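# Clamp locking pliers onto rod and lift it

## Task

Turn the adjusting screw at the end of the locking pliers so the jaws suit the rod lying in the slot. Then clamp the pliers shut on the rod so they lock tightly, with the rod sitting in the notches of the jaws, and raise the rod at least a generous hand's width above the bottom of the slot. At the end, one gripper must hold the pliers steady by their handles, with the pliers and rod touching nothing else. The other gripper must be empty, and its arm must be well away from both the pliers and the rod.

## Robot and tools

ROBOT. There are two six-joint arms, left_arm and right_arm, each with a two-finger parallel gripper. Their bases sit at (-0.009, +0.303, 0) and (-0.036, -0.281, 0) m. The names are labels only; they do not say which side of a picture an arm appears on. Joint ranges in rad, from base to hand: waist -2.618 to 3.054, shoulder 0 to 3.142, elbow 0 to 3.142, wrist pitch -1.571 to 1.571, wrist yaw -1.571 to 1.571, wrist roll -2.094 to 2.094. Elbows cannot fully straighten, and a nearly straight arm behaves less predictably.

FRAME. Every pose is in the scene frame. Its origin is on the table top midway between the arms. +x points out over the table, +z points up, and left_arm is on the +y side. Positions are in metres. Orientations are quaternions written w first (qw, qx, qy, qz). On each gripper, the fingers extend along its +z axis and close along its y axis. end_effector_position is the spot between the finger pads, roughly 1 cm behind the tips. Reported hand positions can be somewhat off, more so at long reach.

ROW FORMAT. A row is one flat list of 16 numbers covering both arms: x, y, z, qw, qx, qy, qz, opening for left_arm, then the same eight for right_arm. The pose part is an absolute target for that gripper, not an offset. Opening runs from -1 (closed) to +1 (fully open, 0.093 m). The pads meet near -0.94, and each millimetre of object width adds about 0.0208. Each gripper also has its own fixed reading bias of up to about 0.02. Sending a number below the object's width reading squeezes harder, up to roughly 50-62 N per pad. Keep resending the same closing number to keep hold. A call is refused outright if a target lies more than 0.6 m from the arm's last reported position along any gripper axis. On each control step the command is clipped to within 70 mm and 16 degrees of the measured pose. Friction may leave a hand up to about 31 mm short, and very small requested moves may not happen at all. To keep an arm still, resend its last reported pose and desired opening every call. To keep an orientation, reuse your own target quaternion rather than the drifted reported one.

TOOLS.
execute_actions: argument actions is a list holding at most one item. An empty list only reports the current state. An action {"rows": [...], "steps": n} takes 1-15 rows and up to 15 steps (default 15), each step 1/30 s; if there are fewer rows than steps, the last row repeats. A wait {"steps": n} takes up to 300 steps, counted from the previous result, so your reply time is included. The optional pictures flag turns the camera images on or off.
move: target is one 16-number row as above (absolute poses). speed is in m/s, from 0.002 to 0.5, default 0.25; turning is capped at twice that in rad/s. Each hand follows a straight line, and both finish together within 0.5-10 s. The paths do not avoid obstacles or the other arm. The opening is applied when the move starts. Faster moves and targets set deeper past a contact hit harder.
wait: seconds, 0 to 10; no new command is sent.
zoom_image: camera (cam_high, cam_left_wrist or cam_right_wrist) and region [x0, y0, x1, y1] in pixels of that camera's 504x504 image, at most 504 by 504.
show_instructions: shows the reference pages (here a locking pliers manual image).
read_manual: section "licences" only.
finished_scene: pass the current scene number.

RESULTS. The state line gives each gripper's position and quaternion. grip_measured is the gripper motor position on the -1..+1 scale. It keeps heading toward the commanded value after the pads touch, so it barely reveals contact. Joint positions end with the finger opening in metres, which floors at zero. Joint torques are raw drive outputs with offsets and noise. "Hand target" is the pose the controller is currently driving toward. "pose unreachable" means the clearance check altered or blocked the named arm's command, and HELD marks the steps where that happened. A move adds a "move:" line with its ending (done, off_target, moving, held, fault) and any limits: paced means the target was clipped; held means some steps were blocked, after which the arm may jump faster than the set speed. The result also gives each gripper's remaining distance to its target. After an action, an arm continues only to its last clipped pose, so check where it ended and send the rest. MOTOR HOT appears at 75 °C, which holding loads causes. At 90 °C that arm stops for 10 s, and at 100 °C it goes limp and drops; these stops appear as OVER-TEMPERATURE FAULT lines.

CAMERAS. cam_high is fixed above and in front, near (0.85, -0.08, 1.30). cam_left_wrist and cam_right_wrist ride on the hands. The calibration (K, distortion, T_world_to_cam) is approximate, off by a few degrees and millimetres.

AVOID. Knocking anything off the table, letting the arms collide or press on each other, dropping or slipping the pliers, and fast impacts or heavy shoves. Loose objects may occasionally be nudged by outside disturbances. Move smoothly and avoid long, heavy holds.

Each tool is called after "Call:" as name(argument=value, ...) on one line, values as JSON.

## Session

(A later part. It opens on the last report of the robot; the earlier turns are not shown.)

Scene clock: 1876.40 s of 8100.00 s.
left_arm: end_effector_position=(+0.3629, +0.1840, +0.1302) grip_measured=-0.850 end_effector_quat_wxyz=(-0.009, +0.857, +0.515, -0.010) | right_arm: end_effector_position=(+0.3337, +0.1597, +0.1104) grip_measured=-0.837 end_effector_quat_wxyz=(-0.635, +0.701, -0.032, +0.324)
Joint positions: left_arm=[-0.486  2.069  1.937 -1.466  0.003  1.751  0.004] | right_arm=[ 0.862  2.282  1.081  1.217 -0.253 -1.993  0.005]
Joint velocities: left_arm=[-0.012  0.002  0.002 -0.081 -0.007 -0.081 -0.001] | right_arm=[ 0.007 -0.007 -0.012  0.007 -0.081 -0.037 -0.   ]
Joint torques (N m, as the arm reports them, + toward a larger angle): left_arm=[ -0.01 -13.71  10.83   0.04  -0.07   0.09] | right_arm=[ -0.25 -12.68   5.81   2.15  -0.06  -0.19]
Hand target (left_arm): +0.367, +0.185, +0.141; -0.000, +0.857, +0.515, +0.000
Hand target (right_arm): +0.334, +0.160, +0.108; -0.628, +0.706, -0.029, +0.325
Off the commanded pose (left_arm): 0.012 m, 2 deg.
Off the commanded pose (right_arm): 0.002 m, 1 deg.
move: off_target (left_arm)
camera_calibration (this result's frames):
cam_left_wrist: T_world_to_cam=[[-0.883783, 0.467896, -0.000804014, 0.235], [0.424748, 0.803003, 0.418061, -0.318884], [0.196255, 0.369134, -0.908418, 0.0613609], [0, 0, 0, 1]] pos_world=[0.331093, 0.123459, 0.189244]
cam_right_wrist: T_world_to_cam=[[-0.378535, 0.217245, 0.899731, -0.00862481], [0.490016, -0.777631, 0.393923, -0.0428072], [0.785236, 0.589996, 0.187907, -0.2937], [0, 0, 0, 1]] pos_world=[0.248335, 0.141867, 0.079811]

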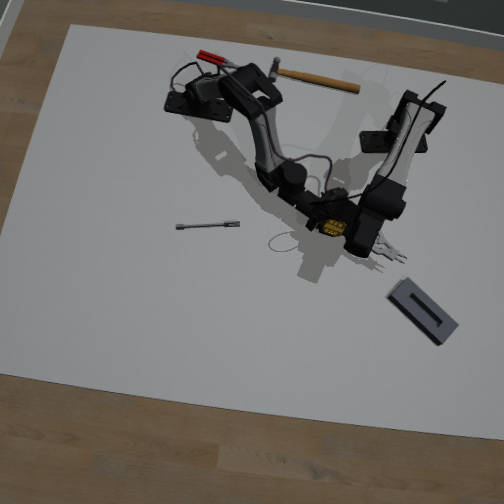

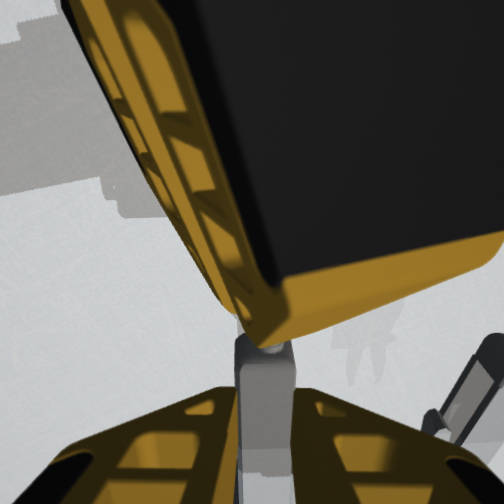

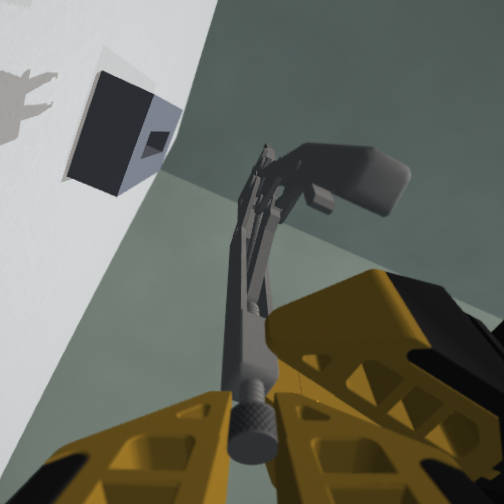

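Call:
execute_actions(actions=[{"rows":[[0.363,0.184,0.131,-0.009,0.857,0.515,-0.010,-0.9,0.334,0.160,0.1105,0.635,-0.701,0.032,-0.324,-0.5]],"steps":8}], pictures=false)

Call:
move(target=[0.363,0.184,0.131,-0.009,0.857,0.515,-0.010,-0.9,0.334,0.160,0.1105,0.711,-0.624,0.323,-0.031,-0.5], speed=0.4)

Call:
execute_actions(actions=[{"rows":[[0.363,0.184,0.131,-0.009,0.857,0.515,-0.010,-0.9,0.334,0.160,0.1105,0.711,-0.624,0.323,-0.031,-0.6],[0.363,0.184,0.131,-0.009,0.857,0.515,-0.010,-0.9,0.334,0.160,0.1105,0.711,-0.624,0.323,-0.031,-0.66],[0.363,0.184,0.131,-0.009,0.857,0.515,-0.010,-0.9,0.334,0.160,0.1105,0.711,-0.624,0.323,-0.031,-0.7],[0.363,0.184,0.131,-0.009,0.857,0.515,-0.010,-0.9,0.334,0.160,0.1105,0.711,-0.624,0.323,-0.031,-0.74],[0.363,0.184,0.131,-0.009,0.857,0.515,-0.010,-0.9,0.334,0.160,0.1105,0.711,-0.624,0.323,-0.031,-0.78],[0.363,0.184,0.131,-0.009,0.857,0.515,-0.010,-0.9,0.334,0.160,0.1105,0.711,-0.624,0.323,-0.031,-0.82],[0.363,0.184,0.131,-0.009,0.857,0.515,-0.010,-0.9,0.334,0.160,0.1105,0.711,-0.624,0.323,-0.031,-0.85]],"steps":12}], pictures=false)

Call:
move(target=[0.363,0.184,0.131,-0.009,0.857,0.515,-0.010,-0.9,0.334,0.160,0.1105,0.633,-0.702,0.030,-0.326,-0.85], speed=0.25)

Scene clock: 1886.53 s of 8100.00 s.
left_arm: end_effector_position=(+0.3629, +0.1837, +0.1302) grip_measured=-0.850 end_effector_quat_wxyz=(-0.009, +0.857, +0.515, -0.011) | right_arm: end_effector_position=(+0.3337, +0.1597, +0.1104) grip_measured=-0.502 end_effector_quat_wxyz=(-0.634, +0.701, -0.031, +0.325)
Joint positions: left_arm=[-0.486  2.069  1.937 -1.465  0.004  1.751  0.004] | right_arm=[ 0.862  2.282  1.081  1.217 -0.253 -1.996  0.021]
Joint velocities: left_arm=[ 0.012  0.007 -0.007 -0.051 -0.051  0.022  0.001] | right_arm=[-0.012  0.007  0.002 -0.022 -0.022  0.051  0.002]
Joint torques (N m, as the arm reports them, + toward a larger angle): left_arm=[ -0.26 -12.74   8.46   0.13  -0.01   0.02] | right_arm=[ -0.35 -12.36   6.14   2.35  -0.06  -0.05]
Hand target (left_arm): +0.363, +0.184, +0.131; -0.009, +0.857, +0.515, -0.010
Hand target (right_arm): +0.334, +0.160, +0.111; -0.635, +0.701, -0.032, +0.324
Off the commanded pose (left_arm): 0.001 m, 0 deg.
Off the commanded pose (right_arm): 0.000 m, 0 deg.
MOTOR HOT: a motor of the left arm reached 75 °C. Now the hottest motor of the left arm, joint 2 (shoulder), reports 75 °C. The controller's stop level is 90 °C. To cool a motor, set the load down, stop pushing, or move to a pose that needs little force.
Steps of this call (steps 1 to 296: nothing new was sent; steps 297 to 304: all 8 steps of this action). Readings (end_effector_position):
297: left_arm (+0.3629, +0.1840, +0.1302) | right_arm (+0.3337, +0.1597, +0.1104)
298: left_arm (+0.3629, +0.1839, +0.1302) | right_arm (+0.3337, +0.1597, +0.1104)
300: left_arm (+0.3630, +0.1838, +0.1302) | right_arm (+0.3337, +0.1597, +0.1104)
304: the state above

Scene clock: 1888.53 s of 8100.00 s.
left_arm: end_effector_position=(+0.3629, +0.1836, +0.1302) grip_measured=-0.850 end_effector_quat_wxyz=(-0.008, +0.857, +0.515, -0.011) | right_arm: end_effector_position=(+0.3337, +0.1597, +0.1104) grip_measured=-0.502 end_effector_quat_wxyz=(+0.712, -0.625, +0.318, -0.033)
Joint positions: left_arm=[-0.486  2.069  1.937 -1.465  0.006  1.751  0.004] | right_arm=[ 0.862  2.282  1.081  1.217 -0.253 -1.143  0.021]
Joint velocities: left_arm=[-0.017 -0.007  0.002 -0.037 -0.037 -0.007  0.001] | right_arm=[ 0.012 -0.002 -0.007  0.022 -0.007 -0.051  0.   ]
Joint torques (N m, as the arm reports them, + toward a larger angle): left_arm=[ -0.29 -12.7    8.19   0.11  -0.03   0.02] | right_arm=[ -0.14 -12.46   5.83   2.32  -0.01  -0.03]
Hand target (left_arm): +0.363, +0.184, +0.131; -0.009, +0.857, +0.515, -0.010
Hand target (right_arm): +0.334, +0.160, +0.110; +0.711, -0.624, +0.323, -0.031
Off the commanded pose (left_arm): 0.001 m, 0 deg.
Off the commanded pose (right_arm): 0.000 m, 1 deg.
MOTOR HOT: still on. Now the hottest motor of the left arm, joint 2 (shoulder), reports 74 °C; the controller's stop level is 90 °C.
move: done
camera_calibration (this result's frames):
cam_left_wrist: T_world_to_cam=[[-0.883818, 0.467829, -0.00165046, 0.235306], [0.424878, 0.804142, 0.415734, -0.31845], [0.195819, 0.366732, -0.909485, 0.0622763], [0, 0, 0, 1]] pos_world=[0.331075, 0.123157, 0.189418]
cam_right_wrist: T_world_to_cam=[[0.337534, -0.190831, 0.921767, -0.184818], [0.517654, -0.780239, -0.351086, 0.0306607], [0.786197, 0.59566, -0.164573, -0.256], [0, 0, 0, 1]] pos_world=[0.247777, 0.141142, 0.138994]

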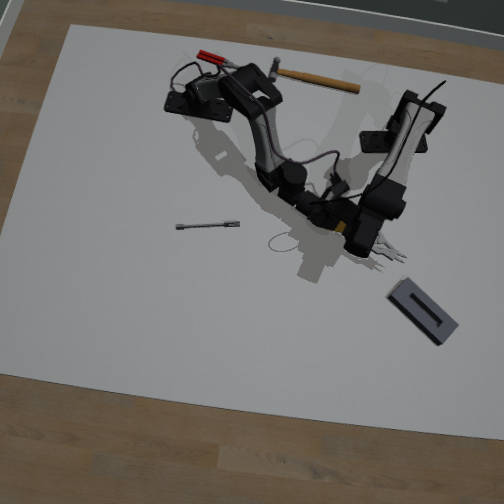

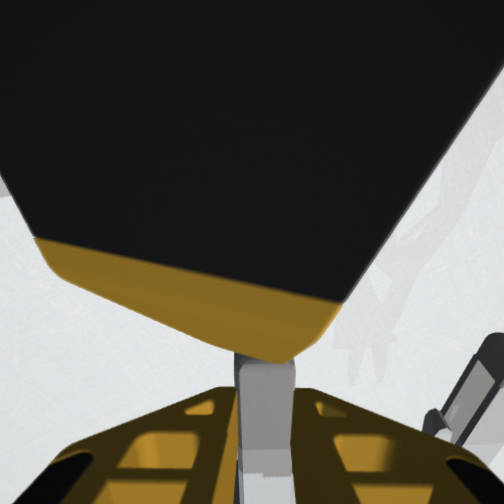

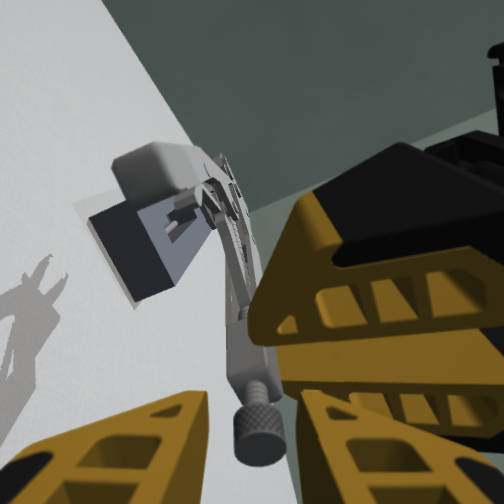

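Scene clock: 1888.93 s of 8100.00 s.
left_arm: end_effector_position=(+0.3629, +0.1836, +0.1302) grip_measured=-0.850 end_effector_quat_wxyz=(-0.008, +0.857, +0.515, -0.011) | right_arm: end_effector_position=(+0.3340, +0.1596, +0.1104) grip_measured=-0.837 end_effector_quat_wxyz=(+0.712, -0.625, +0.320, -0.033)
Joint positions: left_arm=[-0.486  2.069  1.937 -1.465  0.005  1.751  0.004] | right_arm=[ 0.862  2.282  1.081  1.217 -0.252 -1.141  0.005]
Joint velocities: left_arm=[ 0.007  0.002 -0.002 -0.139  0.007 -0.022  0.   ] | right_arm=[-0.012 -0.007 -0.017  0.022 -0.051  0.007  0.001]
Joint torques (N m, as the arm reports them, + toward a larger angle): left_arm=[ -0.26 -12.92   8.31   0.13  -0.06   0.02] | right_arm=[ -0.2  -12.27   5.78   2.32  -0.05  -0.01]
Hand target (left_arm): +0.363, +0.184, +0.131; -0.009, +0.857, +0.515, -0.010
Hand target (right_arm): +0.334, +0.160, +0.110; +0.711, -0.624, +0.323, -0.031
Off the commanded pose (left_arm): 0.001 m, 0 deg.
Off the commanded pose (right_arm): 0.000 m, 0 deg.
MOTOR HOT: still on. Now the hottest motor of the left arm, joint 2 (shoulder), reports 74 °C; the controller's stop level is 90 °C.
Steps of this call (steps 1 to 12: all 12 steps of this action). Readings (end_effector_position):
1: left_arm (+0.3629, +0.1836, +0.1302) | right_arm (+0.3337, +0.1597, +0.1104)
2: left_arm (+0.3629, +0.1836, +0.1302) | right_arm (+0.3337, +0.1597, +0.1104)
4: left_arm (+0.3629, +0.1836, +0.1302) | right_arm (+0.3339, +0.1596, +0.1104)
8: left_arm (+0.3629, +0.1836, +0.1302) | right_arm (+0.3340, +0.1596, +0.1104)
12: the state above

Scene clock: 1891.43 s of 8100.00 s.
left_arm: end_effector_position=(+0.3629, +0.1836, +0.1302) grip_measured=-0.850 end_effector_quat_wxyz=(-0.008, +0.857, +0.515, -0.011) | right_arm: end_effector_position=(+0.3340, +0.1596, +0.1106) grip_measured=-0.837 end_effector_quat_wxyz=(-0.636, +0.701, -0.035, +0.322)
Joint positions: left_arm=[-0.486  2.069  1.937 -1.465  0.005  1.751  0.004] | right_arm=[ 0.862  2.282  1.081  1.218 -0.252 -1.986  0.005]
Joint velocities: left_arm=[ 0.002  0.007 -0.017 -0.007  0.037  0.007 -0.001] | right_arm=[-0.002 -0.002  0.002  0.037  0.007 -0.007 -0.001]
Joint torques (N m, as the arm reports them, + toward a larger angle): left_arm=[ -0.28 -12.9    8.28   0.17  -0.05   0.02] | right_arm=[ -0.27 -12.41   5.87   2.31  -0.08  -0.2 ]
Hand target (left_arm): +0.363, +0.184, +0.131; -0.009, +0.857, +0.515, -0.010
Hand target (right_arm): +0.334, +0.160, +0.111; -0.633, +0.702, -0.030, +0.326
Off the commanded pose (left_arm): 0.001 m, 0 deg.
Off the commanded pose (right_arm): 0.000 m, 1 deg.
MOTOR HOT: still on. Now the hottest motor of the left arm, joint 2 (shoulder), reports 74 °C; the controller's stop level is 90 °C.
move: done
camera_calibration (this result's frames):
cam_left_wrist: T_world_to_cam=[[-0.883813, 0.467838, -0.00158319, 0.235282], [0.424838, 0.803987, 0.416075, -0.318509], [0.195929, 0.36706, -0.909329, 0.0621294], [0, 0, 0, 1]] pos_world=[0.331087, 0.123197, 0.189392]
cam_right_wrist: T_world_to_cam=[[-0.372934, 0.214169, 0.902802, -0.0103682], [0.49088, -0.780137, 0.387845, -0.0423566], [0.787373, 0.587808, 0.185808, -0.293989], [0, 0, 0, 1]] pos_world=[0.248404, 0.141986, 0.0804138]

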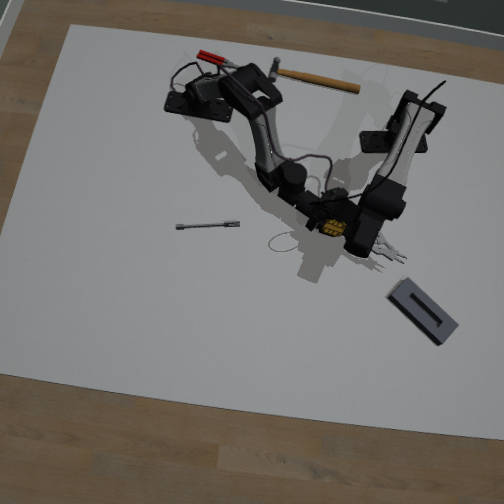

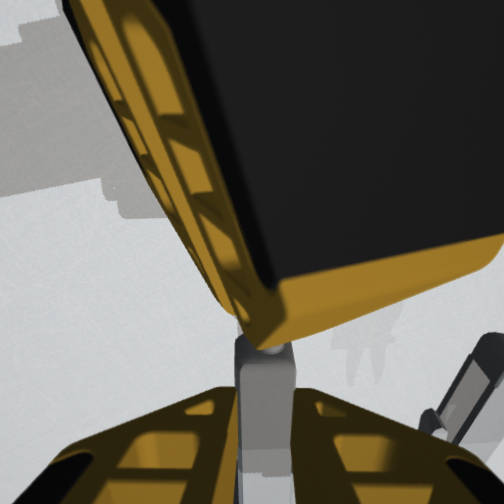

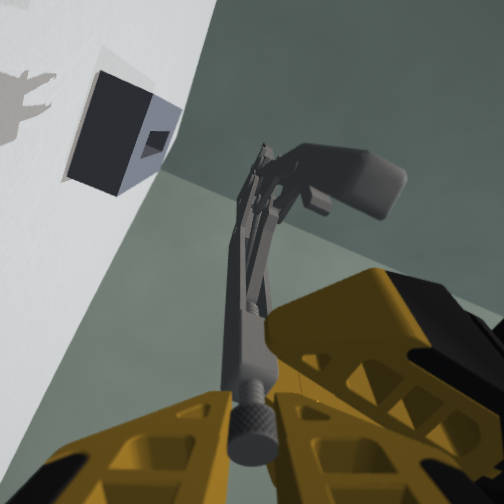

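~147° done. Release, retreat, then cool the left.

Call:
execute_actions(actions=[{"rows":[[0.363,0.184,0.131,-0.009,0.857,0.515,-0.010,-0.9,0.334,0.160,0.1105,0.633,-0.702,0.030,-0.326,-0.4]],"steps":7}], pictures=false)

Call:
move(target=[0.363,0.184,0.131,-0.009,0.857,0.515,-0.010,-0.9,0.305,0.10,0.1105,0.633,-0.702,0.030,-0.326,-0.4], speed=0.2)

Call:
move(target=[0.363,0.184,0.131,-0.009,0.857,0.515,-0.010,-0.9,0.25,-0.29,0.2,0.707,0,0.707,0,1], speed=0.3)

Scene clock: 1894.30 s of 8100.00 s.
left_arm: end_effector_position=(+0.3630, +0.1836, +0.1302) grip_measured=-0.850 end_effector_quat_wxyz=(-0.008, +0.857, +0.515, -0.011) | right_arm: end_effector_position=(+0.3340, +0.1596, +0.1104) grip_measured=-0.402 end_effector_quat_wxyz=(-0.635, +0.701, -0.033, +0.324)
Joint positions: left_arm=[-0.486  2.069  1.937 -1.465  0.005  1.751  0.004] | right_arm=[ 0.862  2.282  1.081  1.217 -0.252 -1.991  0.026]
Joint velocities: left_arm=[ 0.007 -0.002  0.002 -0.007 -0.066 -0.022 -0.001] | right_arm=[ 0.002 -0.007 -0.007  0.007 -0.022 -0.037 -0.   ]
Joint torques (N m, as the arm reports them, + toward a larger angle): left_arm=[ -0.34 -12.88   8.2    0.12  -0.02   0.06] | right_arm=[ -0.18 -12.46   5.85   2.33  -0.06  -0.19]
Hand target (left_arm): +0.363, +0.184, +0.131; -0.009, +0.857, +0.515, -0.010
Hand target (right_arm): +0.334, +0.160, +0.111; -0.633, +0.702, -0.030, +0.326
Off the commanded pose (left_arm): 0.001 m, 0 deg.
Off the commanded pose (right_arm): 0.000 m, 1 deg.
MOTOR HOT: still on. Now the hottest motor of the left arm, joint 2 (shoulder), reports 74 °C; the controller's stop level is 90 °C.
Steps of this call (steps 1 to 79: nothing new was sent; steps 80 to 86: all 7 steps of this action). Readings (end_effector_position):
80: left_arm (+0.3630, +0.1836, +0.1302) | right_arm (+0.3340, +0.1596, +0.1106)
81: left_arm (+0.3629, +0.1837, +0.1302) | right_arm (+0.3340, +0.1596, +0.1106)
83: left_arm (+0.3630, +0.1836, +0.1302) | right_arm (+0.3340, +0.1596, +0.1104)
86: the state above

Scene clock: 1895.50 s of 8100.00 s.
left_arm: end_effector_position=(+0.3629, +0.1829, +0.1302) grip_measured=-0.850 end_effector_quat_wxyz=(-0.007, +0.857, +0.515, -0.012) | right_arm: end_effector_position=(+0.3073, +0.1029, +0.0982) grip_measured=-0.402 end_effector_quat_wxyz=(-0.625, +0.713, -0.038, +0.316)
Joint positions: left_arm=[-0.486  2.069  1.937 -1.464  0.009  1.751  0.004] | right_arm=[ 0.805  2.174  0.807  1.347 -0.306 -1.991  0.026]
Joint velocities: left_arm=[ 0.002 -0.002 -0.012 -0.066 -0.037  0.066 -0.   ] | right_arm=[-0.002  0.012 -0.002 -0.007 -0.022 -0.11   0.   ]
Joint torques (N m, as the arm reports them, + toward a larger angle): left_arm=[ -0.33 -13.     8.29   0.16  -0.08   0.04] | right_arm=[ -0.64 -12.81   3.86   2.64  -0.19  -0.15]
Hand target (left_arm): +0.363, +0.184, +0.131; -0.009, +0.857, +0.515, -0.010
Hand target (right_arm): +0.306, +0.100, +0.111; -0.633, +0.702, -0.030, +0.326
Off the commanded pose (left_arm): 0.001 m, 0 deg.
Off the commanded pose (right_arm): 0.013 m, 2 deg.
MOTOR HOT: still on. Now the hottest motor of the left arm, joint 2 (shoulder), reports 74 °C; the controller's stop level is 90 °C.
move: off_target (right_arm)
camera_calibration (this result's frames):
cam_left_wrist: T_world_to_cam=[[-0.883865, 0.46773, -0.0034494, 0.235962], [0.424826, 0.805833, 0.412499, -0.317788], [0.195718, 0.363128, -0.910952, 0.0634029], [0, 0, 0, 1]] pos_world=[0.331154, 0.122694, 0.189658]
cam_right_wrist: T_world_to_cam=[[-0.35262, 0.241029, 0.904192, -0.00610469], [0.497747, -0.769915, 0.399348, -0.0729455], [0.792406, 0.590877, 0.151516, -0.235904], [0, 0, 0, 1]] pos_world=[0.221088, 0.0847, 0.0703938]

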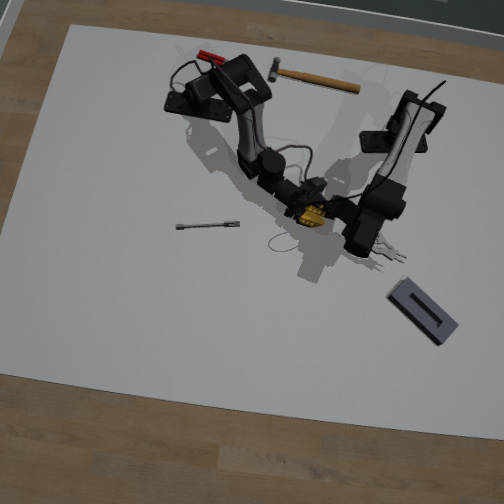

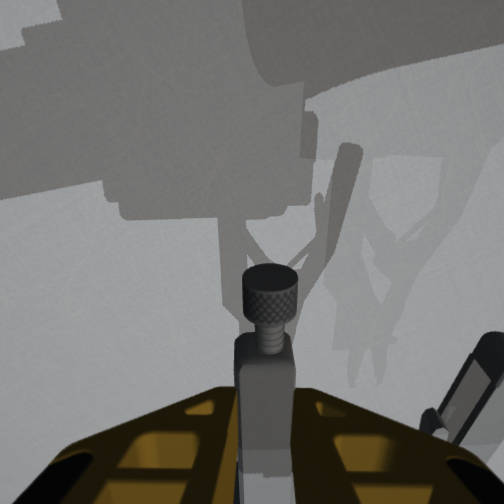

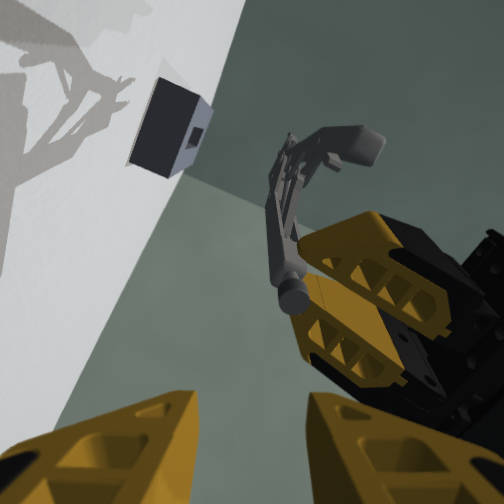

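Scene clock: 1900.30 s of 8100.00 s.
left_arm: end_effector_position=(+0.3629, +0.1827, +0.1302) grip_measured=-0.850 end_effector_quat_wxyz=(-0.006, +0.857, +0.515, -0.012) | right_arm: end_effector_position=(+0.2544, -0.2897, +0.1894) grip_measured=+1.000 end_effector_quat_wxyz=(+0.695, +0.002, +0.719, +0.002)
Joint positions: left_arm=[-0.486  2.069  1.937 -1.464  0.011  1.751  0.004] | right_arm=[-0.007  0.627  0.102  0.492 -0.069  0.003  0.093]
Joint velocities: left_arm=[-0.002 -0.002  0.002 -0.022 -0.007 -0.037 -0.   ] | right_arm=[ 0.002 -0.022 -0.007 -0.007  0.037 -0.007  0.   ]
Joint torques (N m, as the arm reports them, + toward a larger angle): left_arm=[ -0.26 -12.82   8.26   0.12  -0.08   0.03] | right_arm=[-0.89 -1.03  9.6   2.36 -0.15 -0.08]
Hand target (left_arm): +0.363, +0.184, +0.131; -0.009, +0.857, +0.515, -0.010
Hand target (right_arm): +0.255, -0.291, +0.200; +0.703, +0.003, +0.711, +0.003
Off the commanded pose (left_arm): 0.002 m, 0 deg.
Off the commanded pose (right_arm): 0.011 m, 2 deg.
MOTOR HOT: still on. Now the hottest motor of the left arm, joint 2 (shoulder), reports 74 °C; the controller's stop level is 90 °C.
move: off_target (right_arm); limits=paced
camera_calibration (this result's frames):
cam_left_wrist: T_world_to_cam=[[-0.88388, 0.4677, -0.00365106, 0.236033], [0.424946, 0.806295, 0.411473, -0.31761], [0.195389, 0.362141, -0.911415, 0.0638425], [0, 0, 0, 1]] pos_world=[0.331118, 0.122575, 0.189736]
cam_right_wrist: T_world_to_cam=[[0.0155495, -0.999674, 0.0202405, -0.298241], [-0.45679, -0.0251093, -0.88922, 0.317391], [0.889439, 0.00458126, -0.457032, -0.0550586], [0, 0, 0, 1]] pos_world=[0.19859, -0.289922, 0.263103]

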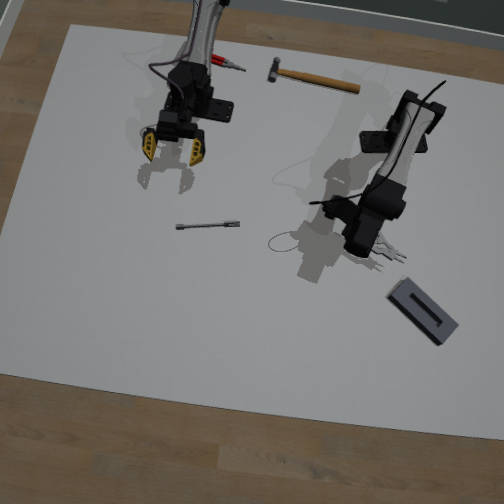

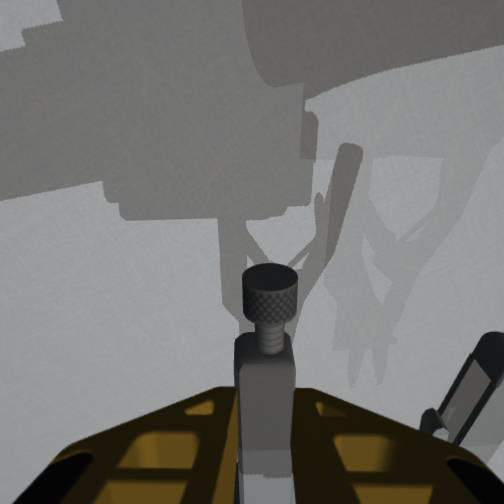

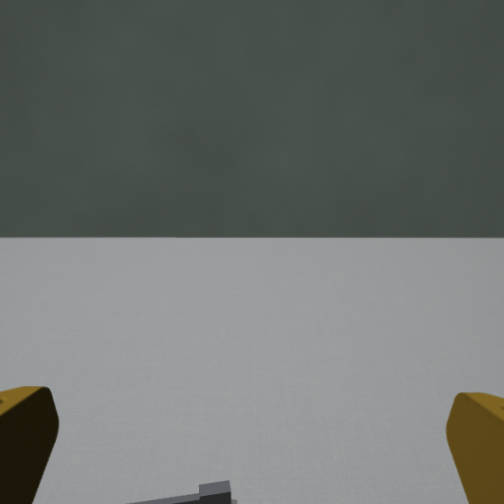

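Call:
move(target=[0.30,0.22,0.2,0.25,0.25,0.933,-0.067,-0.9,0.25,-0.29,0.2,0.707,0,0.707,0,1], speed=0.3)

Call:
move(target=[0.36,0.33,0.27,0.652,-0.322,0.615,0.300,-0.9,0.25,-0.29,0.2,0.707,0,0.707,0,1], speed=0.3)

Scene clock: 1910.57 s of 8100.00 s.
left_arm: end_effector_position=(+0.2989, +0.2203, +0.2023) grip_measured=-0.851 end_effector_quat_wxyz=(+0.241, +0.257, +0.934, -0.061) | right_arm: end_effector_position=(+0.2518, -0.2894, +0.1950) grip_measured=+1.000 end_effector_quat_wxyz=(+0.702, +0.001, +0.712, +0.001)
Joint positions: left_arm=[-0.356  1.337  1.277 -1.032  0.16   0.318  0.004] | right_arm=[-0.007  0.594  0.102  0.478 -0.069  0.003  0.093]
Joint velocities: left_arm=[-0.007 -0.012  0.007 -0.007  0.007 -0.081 -0.   ] | right_arm=[ 0.012 -0.002  0.012 -0.007  0.095  0.007  0.   ]
Joint torques (N m, as the arm reports them, + toward a larger angle): left_arm=[-0.35 -7.71  7.22  1.76  0.06 -0.11] | right_arm=[-0.76 -1.69  8.37  2.34 -0.1  -0.16]
Hand target (left_arm): +0.298, +0.220, +0.203; +0.251, +0.251, +0.933, -0.061
Hand target (right_arm): +0.250, -0.290, +0.200; +0.707, +0.000, +0.707, -0.000
Off the commanded pose (left_arm): 0.003 m, 1 deg.
Off the commanded pose (right_arm): 0.005 m, 1 deg.
MOTOR HOT: still on. Now the hottest motor of the left arm, joint 2 (shoulder), reports 74 °C; the controller's stop level is 90 °C.
move: done
camera_calibration (this result's frames):
cam_left_wrist: T_world_to_cam=[[-0.495339, -0.868112, -0.0319627, 0.346034], [-0.86578, 0.496354, -0.0636955, 0.19981], [0.0711596, -0.00387817, -0.997457, 0.263602], [0, 0, 0, 1]] pos_world=[0.325638, 0.202242, 0.286719]
cam_right_wrist: T_world_to_cam=[[0.0155303, -0.999641, 0.0218466, -0.298362], [-0.439778, -0.0264514, -0.897717, 0.318147], [0.897972, 0.00433416, -0.440031, -0.0556686], [0, 0, 0, 1]] pos_world=[0.194537, -0.289599, 0.267628]

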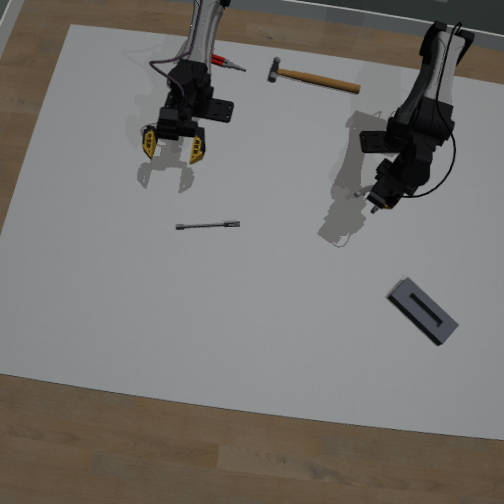

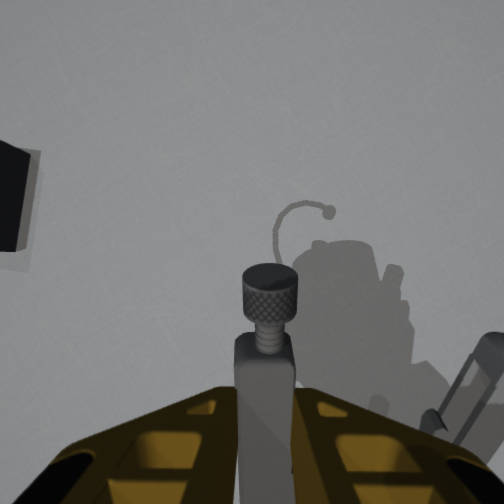

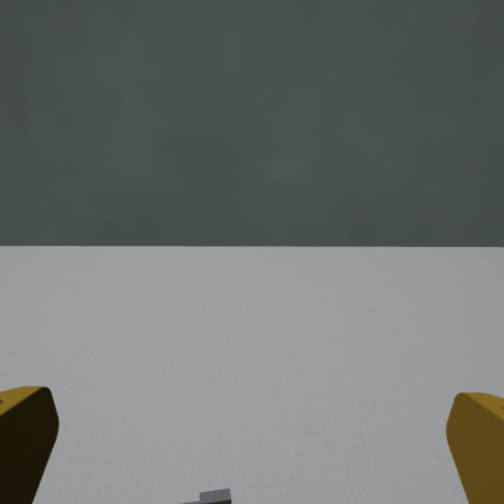

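Scene clock: 1914.53 s of 8100.00 s.
left_arm: end_effector_position=(+0.3561, +0.3271, +0.2753) grip_measured=-0.851 end_effector_quat_wxyz=(+0.646, -0.320, +0.625, +0.300) | right_arm: end_effector_position=(+0.2518, -0.2894, +0.1949) grip_measured=+1.000 end_effector_quat_wxyz=(+0.702, +0.001, +0.712, +0.001)
Joint positions: left_arm=[-0.572  1.419  0.747  0.728 -1.303  0.015  0.004] | right_arm=[-0.007  0.594  0.102  0.477 -0.069  0.003  0.093]
Joint velocities: left_arm=[-0.002  0.012  0.007  0.095 -0.007  0.037 -0.   ] | right_arm=[-0.007 -0.012 -0.002 -0.007  0.051 -0.022  0.   ]
Joint torques (N m, as the arm reports them, + toward a larger angle): left_arm=[ 0.54 -5.4   7.08  2.25 -0.14  0.1 ] | right_arm=[-0.7  -1.79  8.32  2.32 -0.12 -0.17]
Hand target (left_arm): +0.354, +0.332, +0.270; +0.645, -0.325, +0.621, +0.305
Hand target (right_arm): +0.250, -0.290, +0.200; +0.707, +0.000, +0.707, -0.000
Off the commanded pose (left_arm): 0.007 m, 1 deg.
Off the commanded pose (right_arm): 0.005 m, 1 deg.
MOTOR HOT: cleared. Now the hottest motor of the left arm, joint 2 (shoulder), reports 72 °C.
move: done
camera_calibration (this result's frames):
cam_left_wrist: T_world_to_cam=[[0.80381, -0.593421, 0.041734, -0.103317], [-0.214626, -0.354717, -0.910006, 0.480452], [0.554821, 0.722515, -0.412488, -0.238083], [0, 0, 0, 1]] pos_world=[0.318258, 0.281132, 0.34332]
cam_right_wrist: T_world_to_cam=[[0.0155469, -0.999642, 0.021782, -0.29835], [-0.440461, -0.0264041, -0.897383, 0.318101], [0.897637, 0.00435741, -0.440714, -0.0555232], [0, 0, 0, 1]] pos_world=[0.194589, -0.289602, 0.267487]

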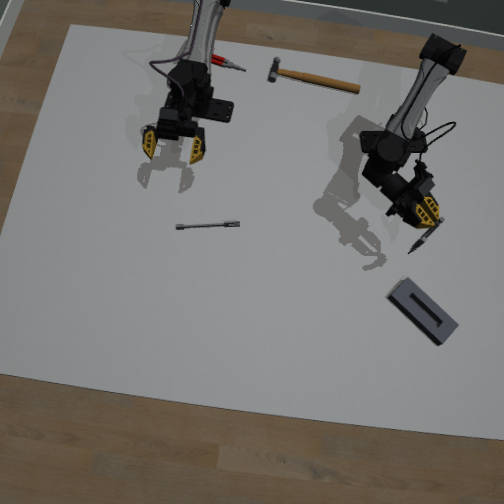

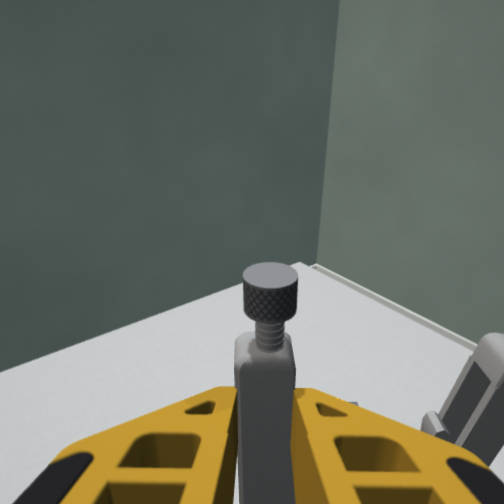

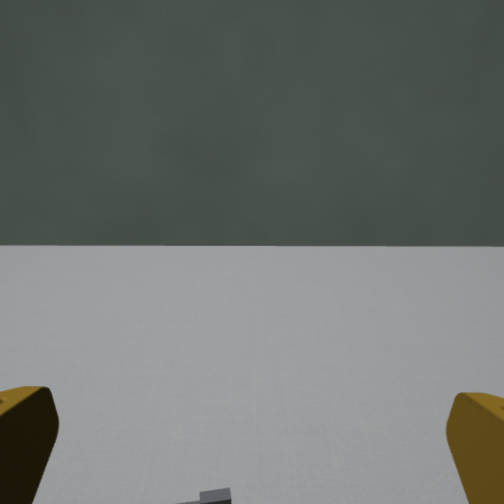

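Cool while checking the slot.

Call:
wait(seconds=10)

Call:
zoom_image(camera="cam_high", region=[375,265,470,355])

Scene clock: 1933.23 s of 8100.00 s.
left_arm: end_effector_position=(+0.3559, +0.3272, +0.2766) grip_measured=-0.851 end_effector_quat_wxyz=(+0.647, -0.321, +0.623, +0.300) | right_arm: end_effector_position=(+0.2518, -0.2894, +0.1949) grip_measured=+1.000 end_effector_quat_wxyz=(+0.702, +0.001, +0.712, +0.001)
Joint positions: left_arm=[-0.572  1.42   0.746  0.741 -1.304  0.023  0.004] | right_arm=[-0.007  0.594  0.102  0.477 -0.069  0.003  0.093]
Joint velocities: left_arm=[-0.002 -0.002 -0.002 -0.022  0.022 -0.022  0.001] | right_arm=[-0.007  0.002  0.007 -0.007  0.007 -0.095  0.   ]
Joint torques (N m, as the arm reports them, + toward a larger angle): left_arm=[ 0.47 -5.58  7.06  2.27 -0.1   0.12] | right_arm=[-0.69 -1.82  8.32  2.34 -0.11 -0.16]
Hand target (left_arm): +0.354, +0.332, +0.270; +0.645, -0.325, +0.621, +0.305
Hand target (right_arm): +0.250, -0.290, +0.200; +0.707, +0.000, +0.707, -0.000
Off the commanded pose (left_arm): 0.008 m, 1 deg.
Off the commanded pose (right_arm): 0.005 m, 1 deg.
Steps of this call (steps 1 to 561: nothing new was sent). Readings (end_effector_position):
1: left_arm (+0.3560, +0.3272, +0.2755) | right_arm (+0.2518, -0.2894, +0.1949)
2: left_arm (+0.3560, +0.3272, +0.2756) | right_arm (+0.2518, -0.2894, +0.1949)
4: left_arm (+0.3560, +0.3272, +0.2760) | right_arm (+0.2518, -0.2894, +0.1949)
8: left_arm (+0.3559, +0.3272, +0.2764) | right_arm (+0.2518, -0.2894, +0.1949)
561: the state above
camera_calibration (this result's frames):
cam_left_wrist: T_world_to_cam=[[0.804141, -0.592718, 0.0452101, -0.104484], [-0.210092, -0.35453, -0.911136, 0.480253], [0.556075, 0.723183, -0.409618, -0.239], [0, 0, 0, 1]] pos_world=[0.317819, 0.281176, 0.344401]
cam_right_wrist: T_world_to_cam=[[0.0155469, -0.999642, 0.021782, -0.29835], [-0.440461, -0.0264041, -0.897383, 0.318101], [0.897637, 0.00435741, -0.440714, -0.0555232], [0, 0, 0, 1]] pos_world=[0.194589, -0.289602, 0.267487]

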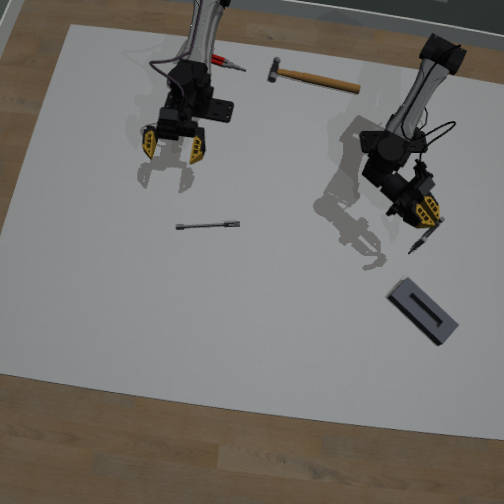

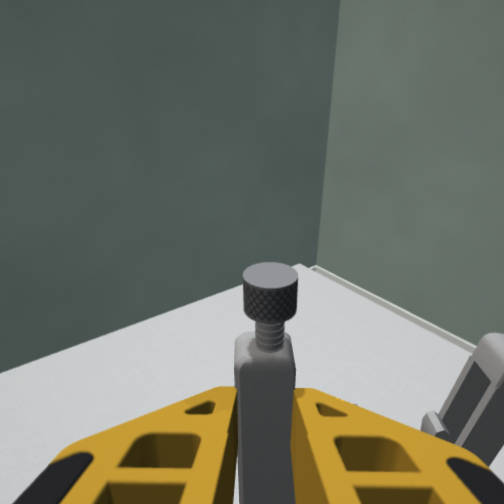

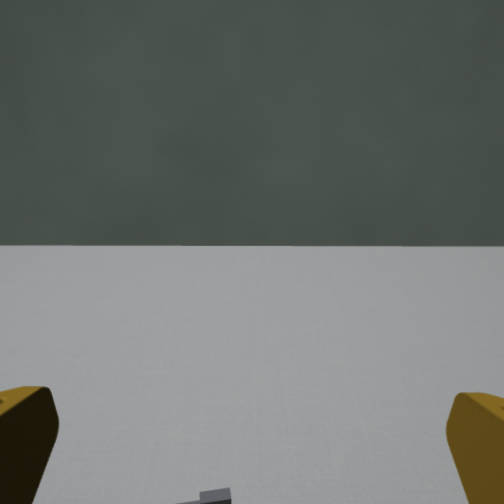

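Region (375, 265, 470, 355) of cam_high's 504x504 image, scaled by 5.305, with more detail than that image has; it fills the top 477 rows of this view, and the rest is white.

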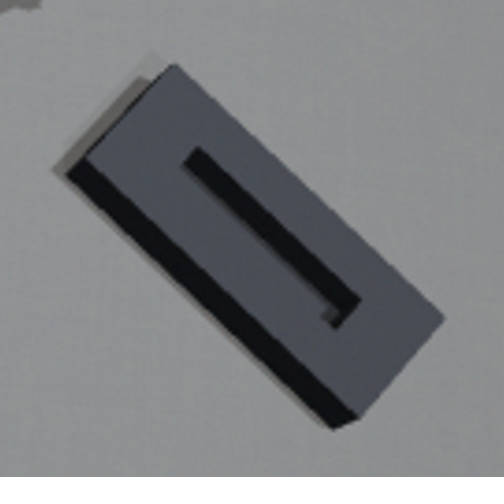

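Call:
move(target=[0.428,0.308,0.23,0.460,-0.434,0.723,0.277,-0.9,0.25,-0.29,0.2,0.707,0,0.707,0,1], speed=0.25)

Scene clock: 1942.27 s of 8100.00 s.
left_arm: end_effector_position=(+0.4265, +0.3037, +0.2212) grip_measured=-0.851 end_effector_quat_wxyz=(+0.451, -0.422, +0.737, +0.274) | right_arm: end_effector_position=(+0.2518, -0.2894, +0.1948) grip_measured=+1.000 end_effector_quat_wxyz=(+0.702, +0.001, +0.712, +0.001)
Joint positions: left_arm=[-0.526  1.924  1.704 -1.047 -1.089 -1.205  0.004] | right_arm=[-0.007  0.594  0.102  0.477 -0.069  0.003  0.093]
Joint velocities: left_arm=[-0.007  0.012  0.022 -0.081 -0.051  0.051 -0.001] | right_arm=[-0.012 -0.017  0.007 -0.066 -0.037 -0.037  0.   ]
Joint torques (N m, as the arm reports them, + toward a larger angle): left_arm=[  0.42 -10.86  11.77   0.85  -0.92  -0.11] | right_arm=[-0.73 -1.79  8.32  2.34 -0.13 -0.16]
Hand target (left_arm): +0.430, +0.308, +0.228; +0.460, -0.433, +0.725, +0.275
Hand target (right_arm): +0.250, -0.290, +0.200; +0.707, +0.000, +0.707, -0.000
Off the commanded pose (left_arm): 0.010 m, 2 deg.
Off the commanded pose (right_arm): 0.006 m, 1 deg.
move: done
camera_calibration (this result's frames):
cam_left_wrist: T_world_to_cam=[[0.881908, -0.470309, -0.0323671, -0.225886], [-0.385353, -0.679645, -0.624168, 0.546337], [0.271554, 0.562932, -0.780619, -0.0318445], [0, 0, 0, 1]] pos_world=[0.418391, 0.283005, 0.308836]
cam_right_wrist: T_world_to_cam=[[0.0155552, -0.999642, 0.0217497, -0.298344], [-0.440803, -0.0263804, -0.897216, 0.318077], [0.897469, 0.00436905, -0.441056, -0.0554506], [0, 0, 0, 1]] pos_world=[0.194615, -0.289604, 0.267416]

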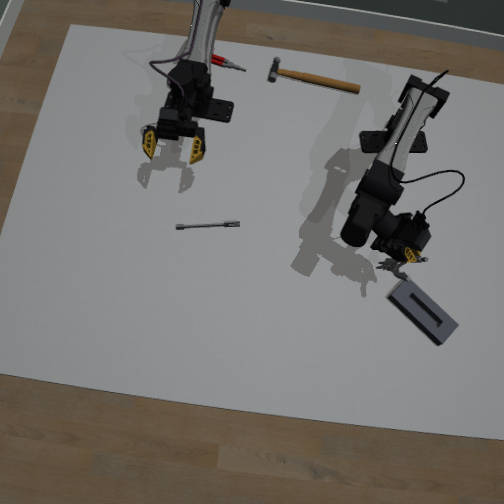

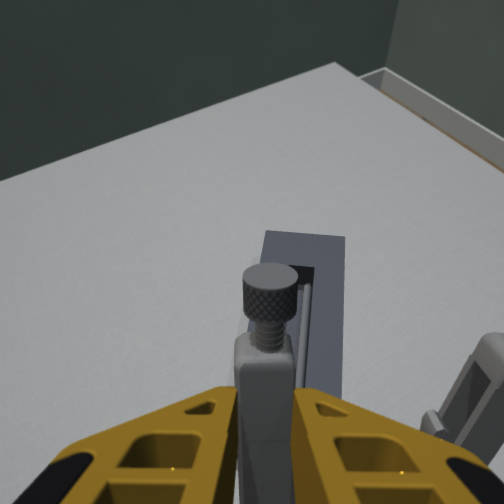

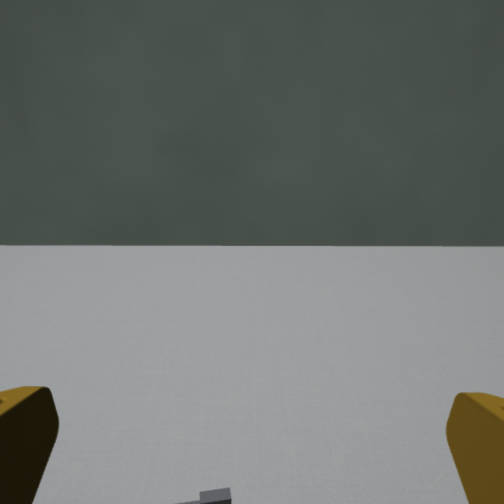

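Call:
zoom_image(camera="cam_left_wrist", region=[240,220,400,400])

Region (240, 220, 400, 400) of cam_left_wrist's 504x504 image, scaled by 2.800, with more detail than that image has.

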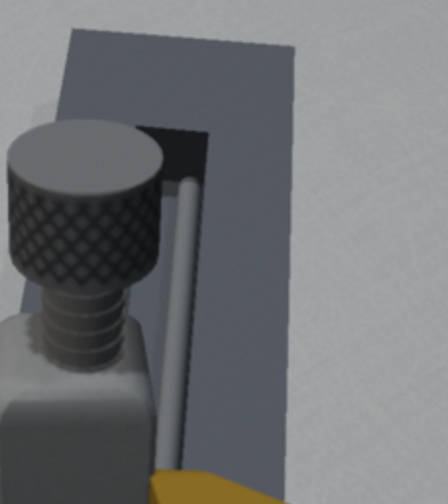

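Call:
move(target=[0.50,0.43,0.24,0.686,0.224,0.651,-0.236,-0.9,0.33,0.14,0.26,0.513,-0.366,0.733,0.256,1], speed=0.3)

Scene clock: 1963.17 s of 8100.00 s.
left_arm: end_effector_position=(+0.4924, +0.4282, +0.2315) grip_measured=-0.851 end_effector_quat_wxyz=(+0.677, +0.225, +0.662, -0.229) | right_arm: end_effector_position=(+0.3260, +0.1361, +0.2571) grip_measured=+1.000 end_effector_quat_wxyz=(+0.517, -0.365, +0.733, +0.247)
Joint positions: left_arm=[ 0.377  2.04   1.28   0.82   1.208 -0.055  0.004] | right_arm=[ 0.898  1.779  1.414  0.015 -0.068 -0.041  0.093]
Joint velocities: left_arm=[ 0.002  0.002 -0.002  0.081 -0.007 -0.066 -0.001] | right_arm=[ 0.002  0.002 -0.002 -0.037 -0.007 -0.022  0.   ]
Joint torques (N m, as the arm reports them, + toward a larger angle): left_arm=[ -0.02 -12.41  11.92   2.34   0.    -0.08] | right_arm=[ 0.15 -9.12  9.74  2.35 -0.15 -0.22]
Hand target (left_arm): +0.495, +0.432, +0.243; +0.687, +0.237, +0.651, -0.220
Hand target (right_arm): +0.325, +0.142, +0.258; +0.515, -0.372, +0.730, +0.249
Off the commanded pose (left_arm): 0.012 m, 2 deg.
Off the commanded pose (right_arm): 0.006 m, 1 deg.
move: off_target (left_arm)
camera_calibration (this result's frames):
cam_left_wrist: T_world_to_cam=[[-0.586999, -0.809583, 0.00261061, 0.635375], [-0.330058, 0.236366, -0.913889, 0.310326], [0.739252, -0.537314, -0.405956, 0.0422939], [0, 0, 0, 1]] pos_world=[0.444124, 0.463763, 0.299114]
cam_right_wrist: T_world_to_cam=[[0.805143, -0.592112, 0.0338668, -0.191499], [-0.402626, -0.587626, -0.701846, 0.431627], [0.435473, 0.551451, -0.711523, 0.0492207], [0, 0, 0, 1]] pos_world=[0.306534, 0.113104, 0.344443]

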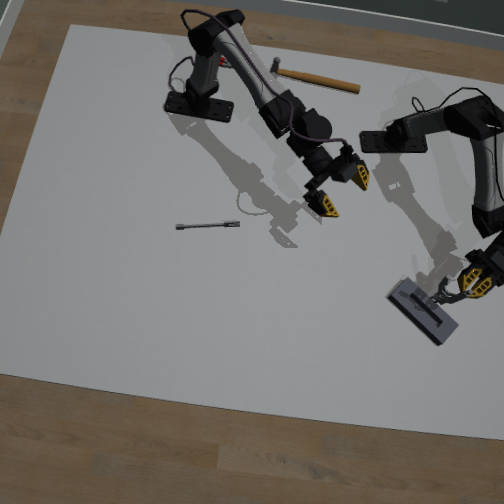

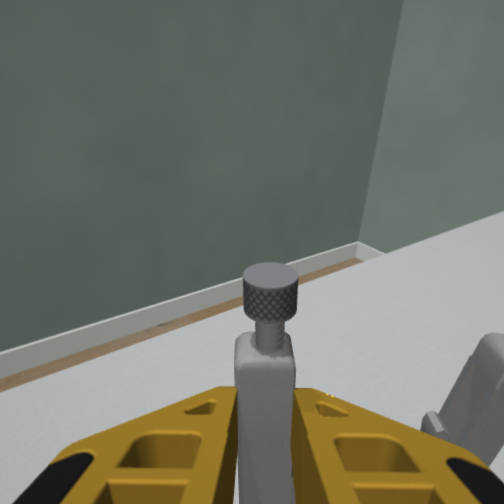

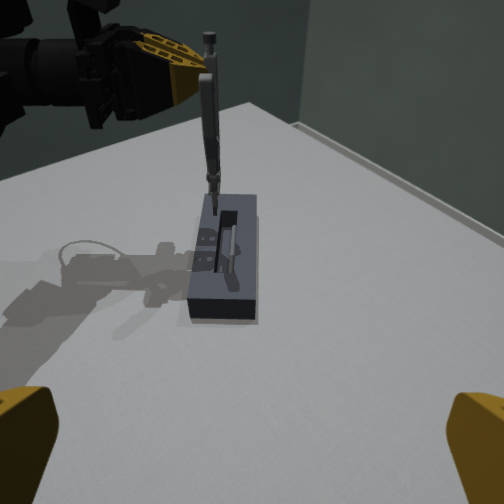

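Call:
zoom_image(camera="cam_right_wrist", region=[160,150,300,330])

Region (160, 150, 300, 330) of cam_right_wrist's 504x504 image, scaled by 2.800, with more detail than that image has.

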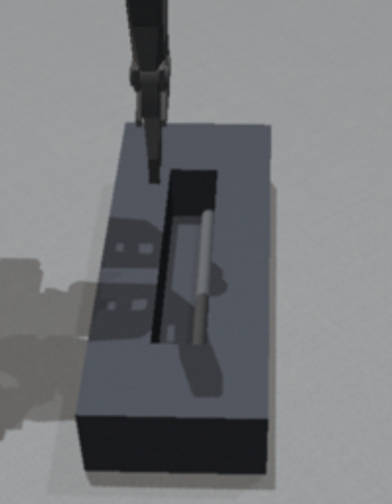

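Call:
move(target=[0.519,0.413,0.225,0.686,0.224,0.651,-0.236,-0.9,0.312,0.155,0.26,0.513,-0.366,0.733,0.256,1], speed=0.1)

Call:
zoom_image(camera="cam_right_wrist", region=[170,100,350,330])

Scene clock: 1969.93 s of 8100.00 s.
left_arm: end_effector_position=(+0.5136, +0.4123, +0.2127) grip_measured=-0.851 end_effector_quat_wxyz=(+0.674, +0.213, +0.663, -0.247) | right_arm: end_effector_position=(+0.3100, +0.1506, +0.2609) grip_measured=+1.000 end_effector_quat_wxyz=(+0.515, -0.369, +0.730, +0.256)
Joint positions: left_arm=[ 0.323  2.12   1.309  0.885  1.161 -0.108  0.004] | right_arm=[ 0.944  1.779  1.424  0.01  -0.045 -0.023  0.093]
Joint velocities: left_arm=[ 0.002 -0.012  0.012  0.081  0.022  0.007  0.001] | right_arm=[-0.017 -0.002  0.002 -0.051 -0.11  -0.066  0.   ]
Joint torques (N m, as the arm reports them, + toward a larger angle): left_arm=[ -0.67 -13.25  11.64   2.39  -0.16  -0.07] | right_arm=[ 0.1  -8.88  9.75  2.36 -0.03 -0.1 ]
Hand target (left_arm): +0.518, +0.413, +0.225; +0.686, +0.224, +0.651, -0.236
Hand target (right_arm): +0.312, +0.155, +0.260; +0.513, -0.366, +0.733, +0.256
Off the commanded pose (left_arm): 0.013 m, 3 deg.
Off the commanded pose (right_arm): 0.005 m, 1 deg.
move: off_target (left_arm)
camera_calibration (this result's frames):
cam_left_wrist: T_world_to_cam=[[-0.593891, -0.803345, 0.043942, 0.627181], [-0.345048, 0.204984, -0.915928, 0.324954], [0.726798, -0.559123, -0.398931, 0.0243659], [0, 0, 0, 1]] pos_world=[0.466893, 0.450856, 0.279795]
cam_right_wrist: T_world_to_cam=[[0.815885, -0.577655, 0.0254188, -0.173457], [-0.394509, -0.588271, -0.705904, 0.43504], [0.422722, 0.565908, -0.707852, 0.0516961], [0, 0, 0, 1]] pos_world=[0.291295, 0.126468, 0.348098]

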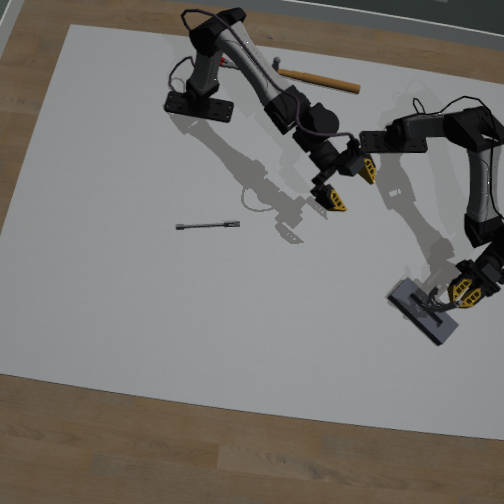

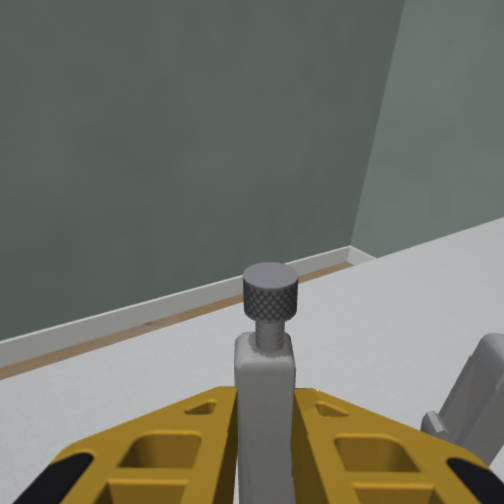

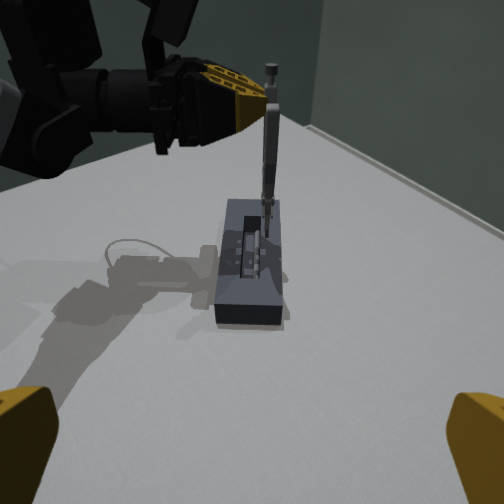

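Region (170, 100, 350, 330) of cam_right_wrist's 504x504 image, scaled by 2.191, with more detail than that image has; it fills the left 394 columns of this view, and the rest is white.

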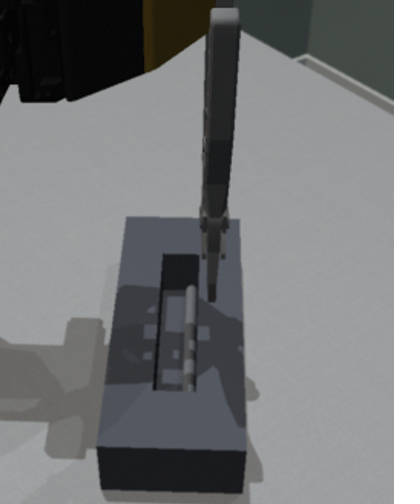

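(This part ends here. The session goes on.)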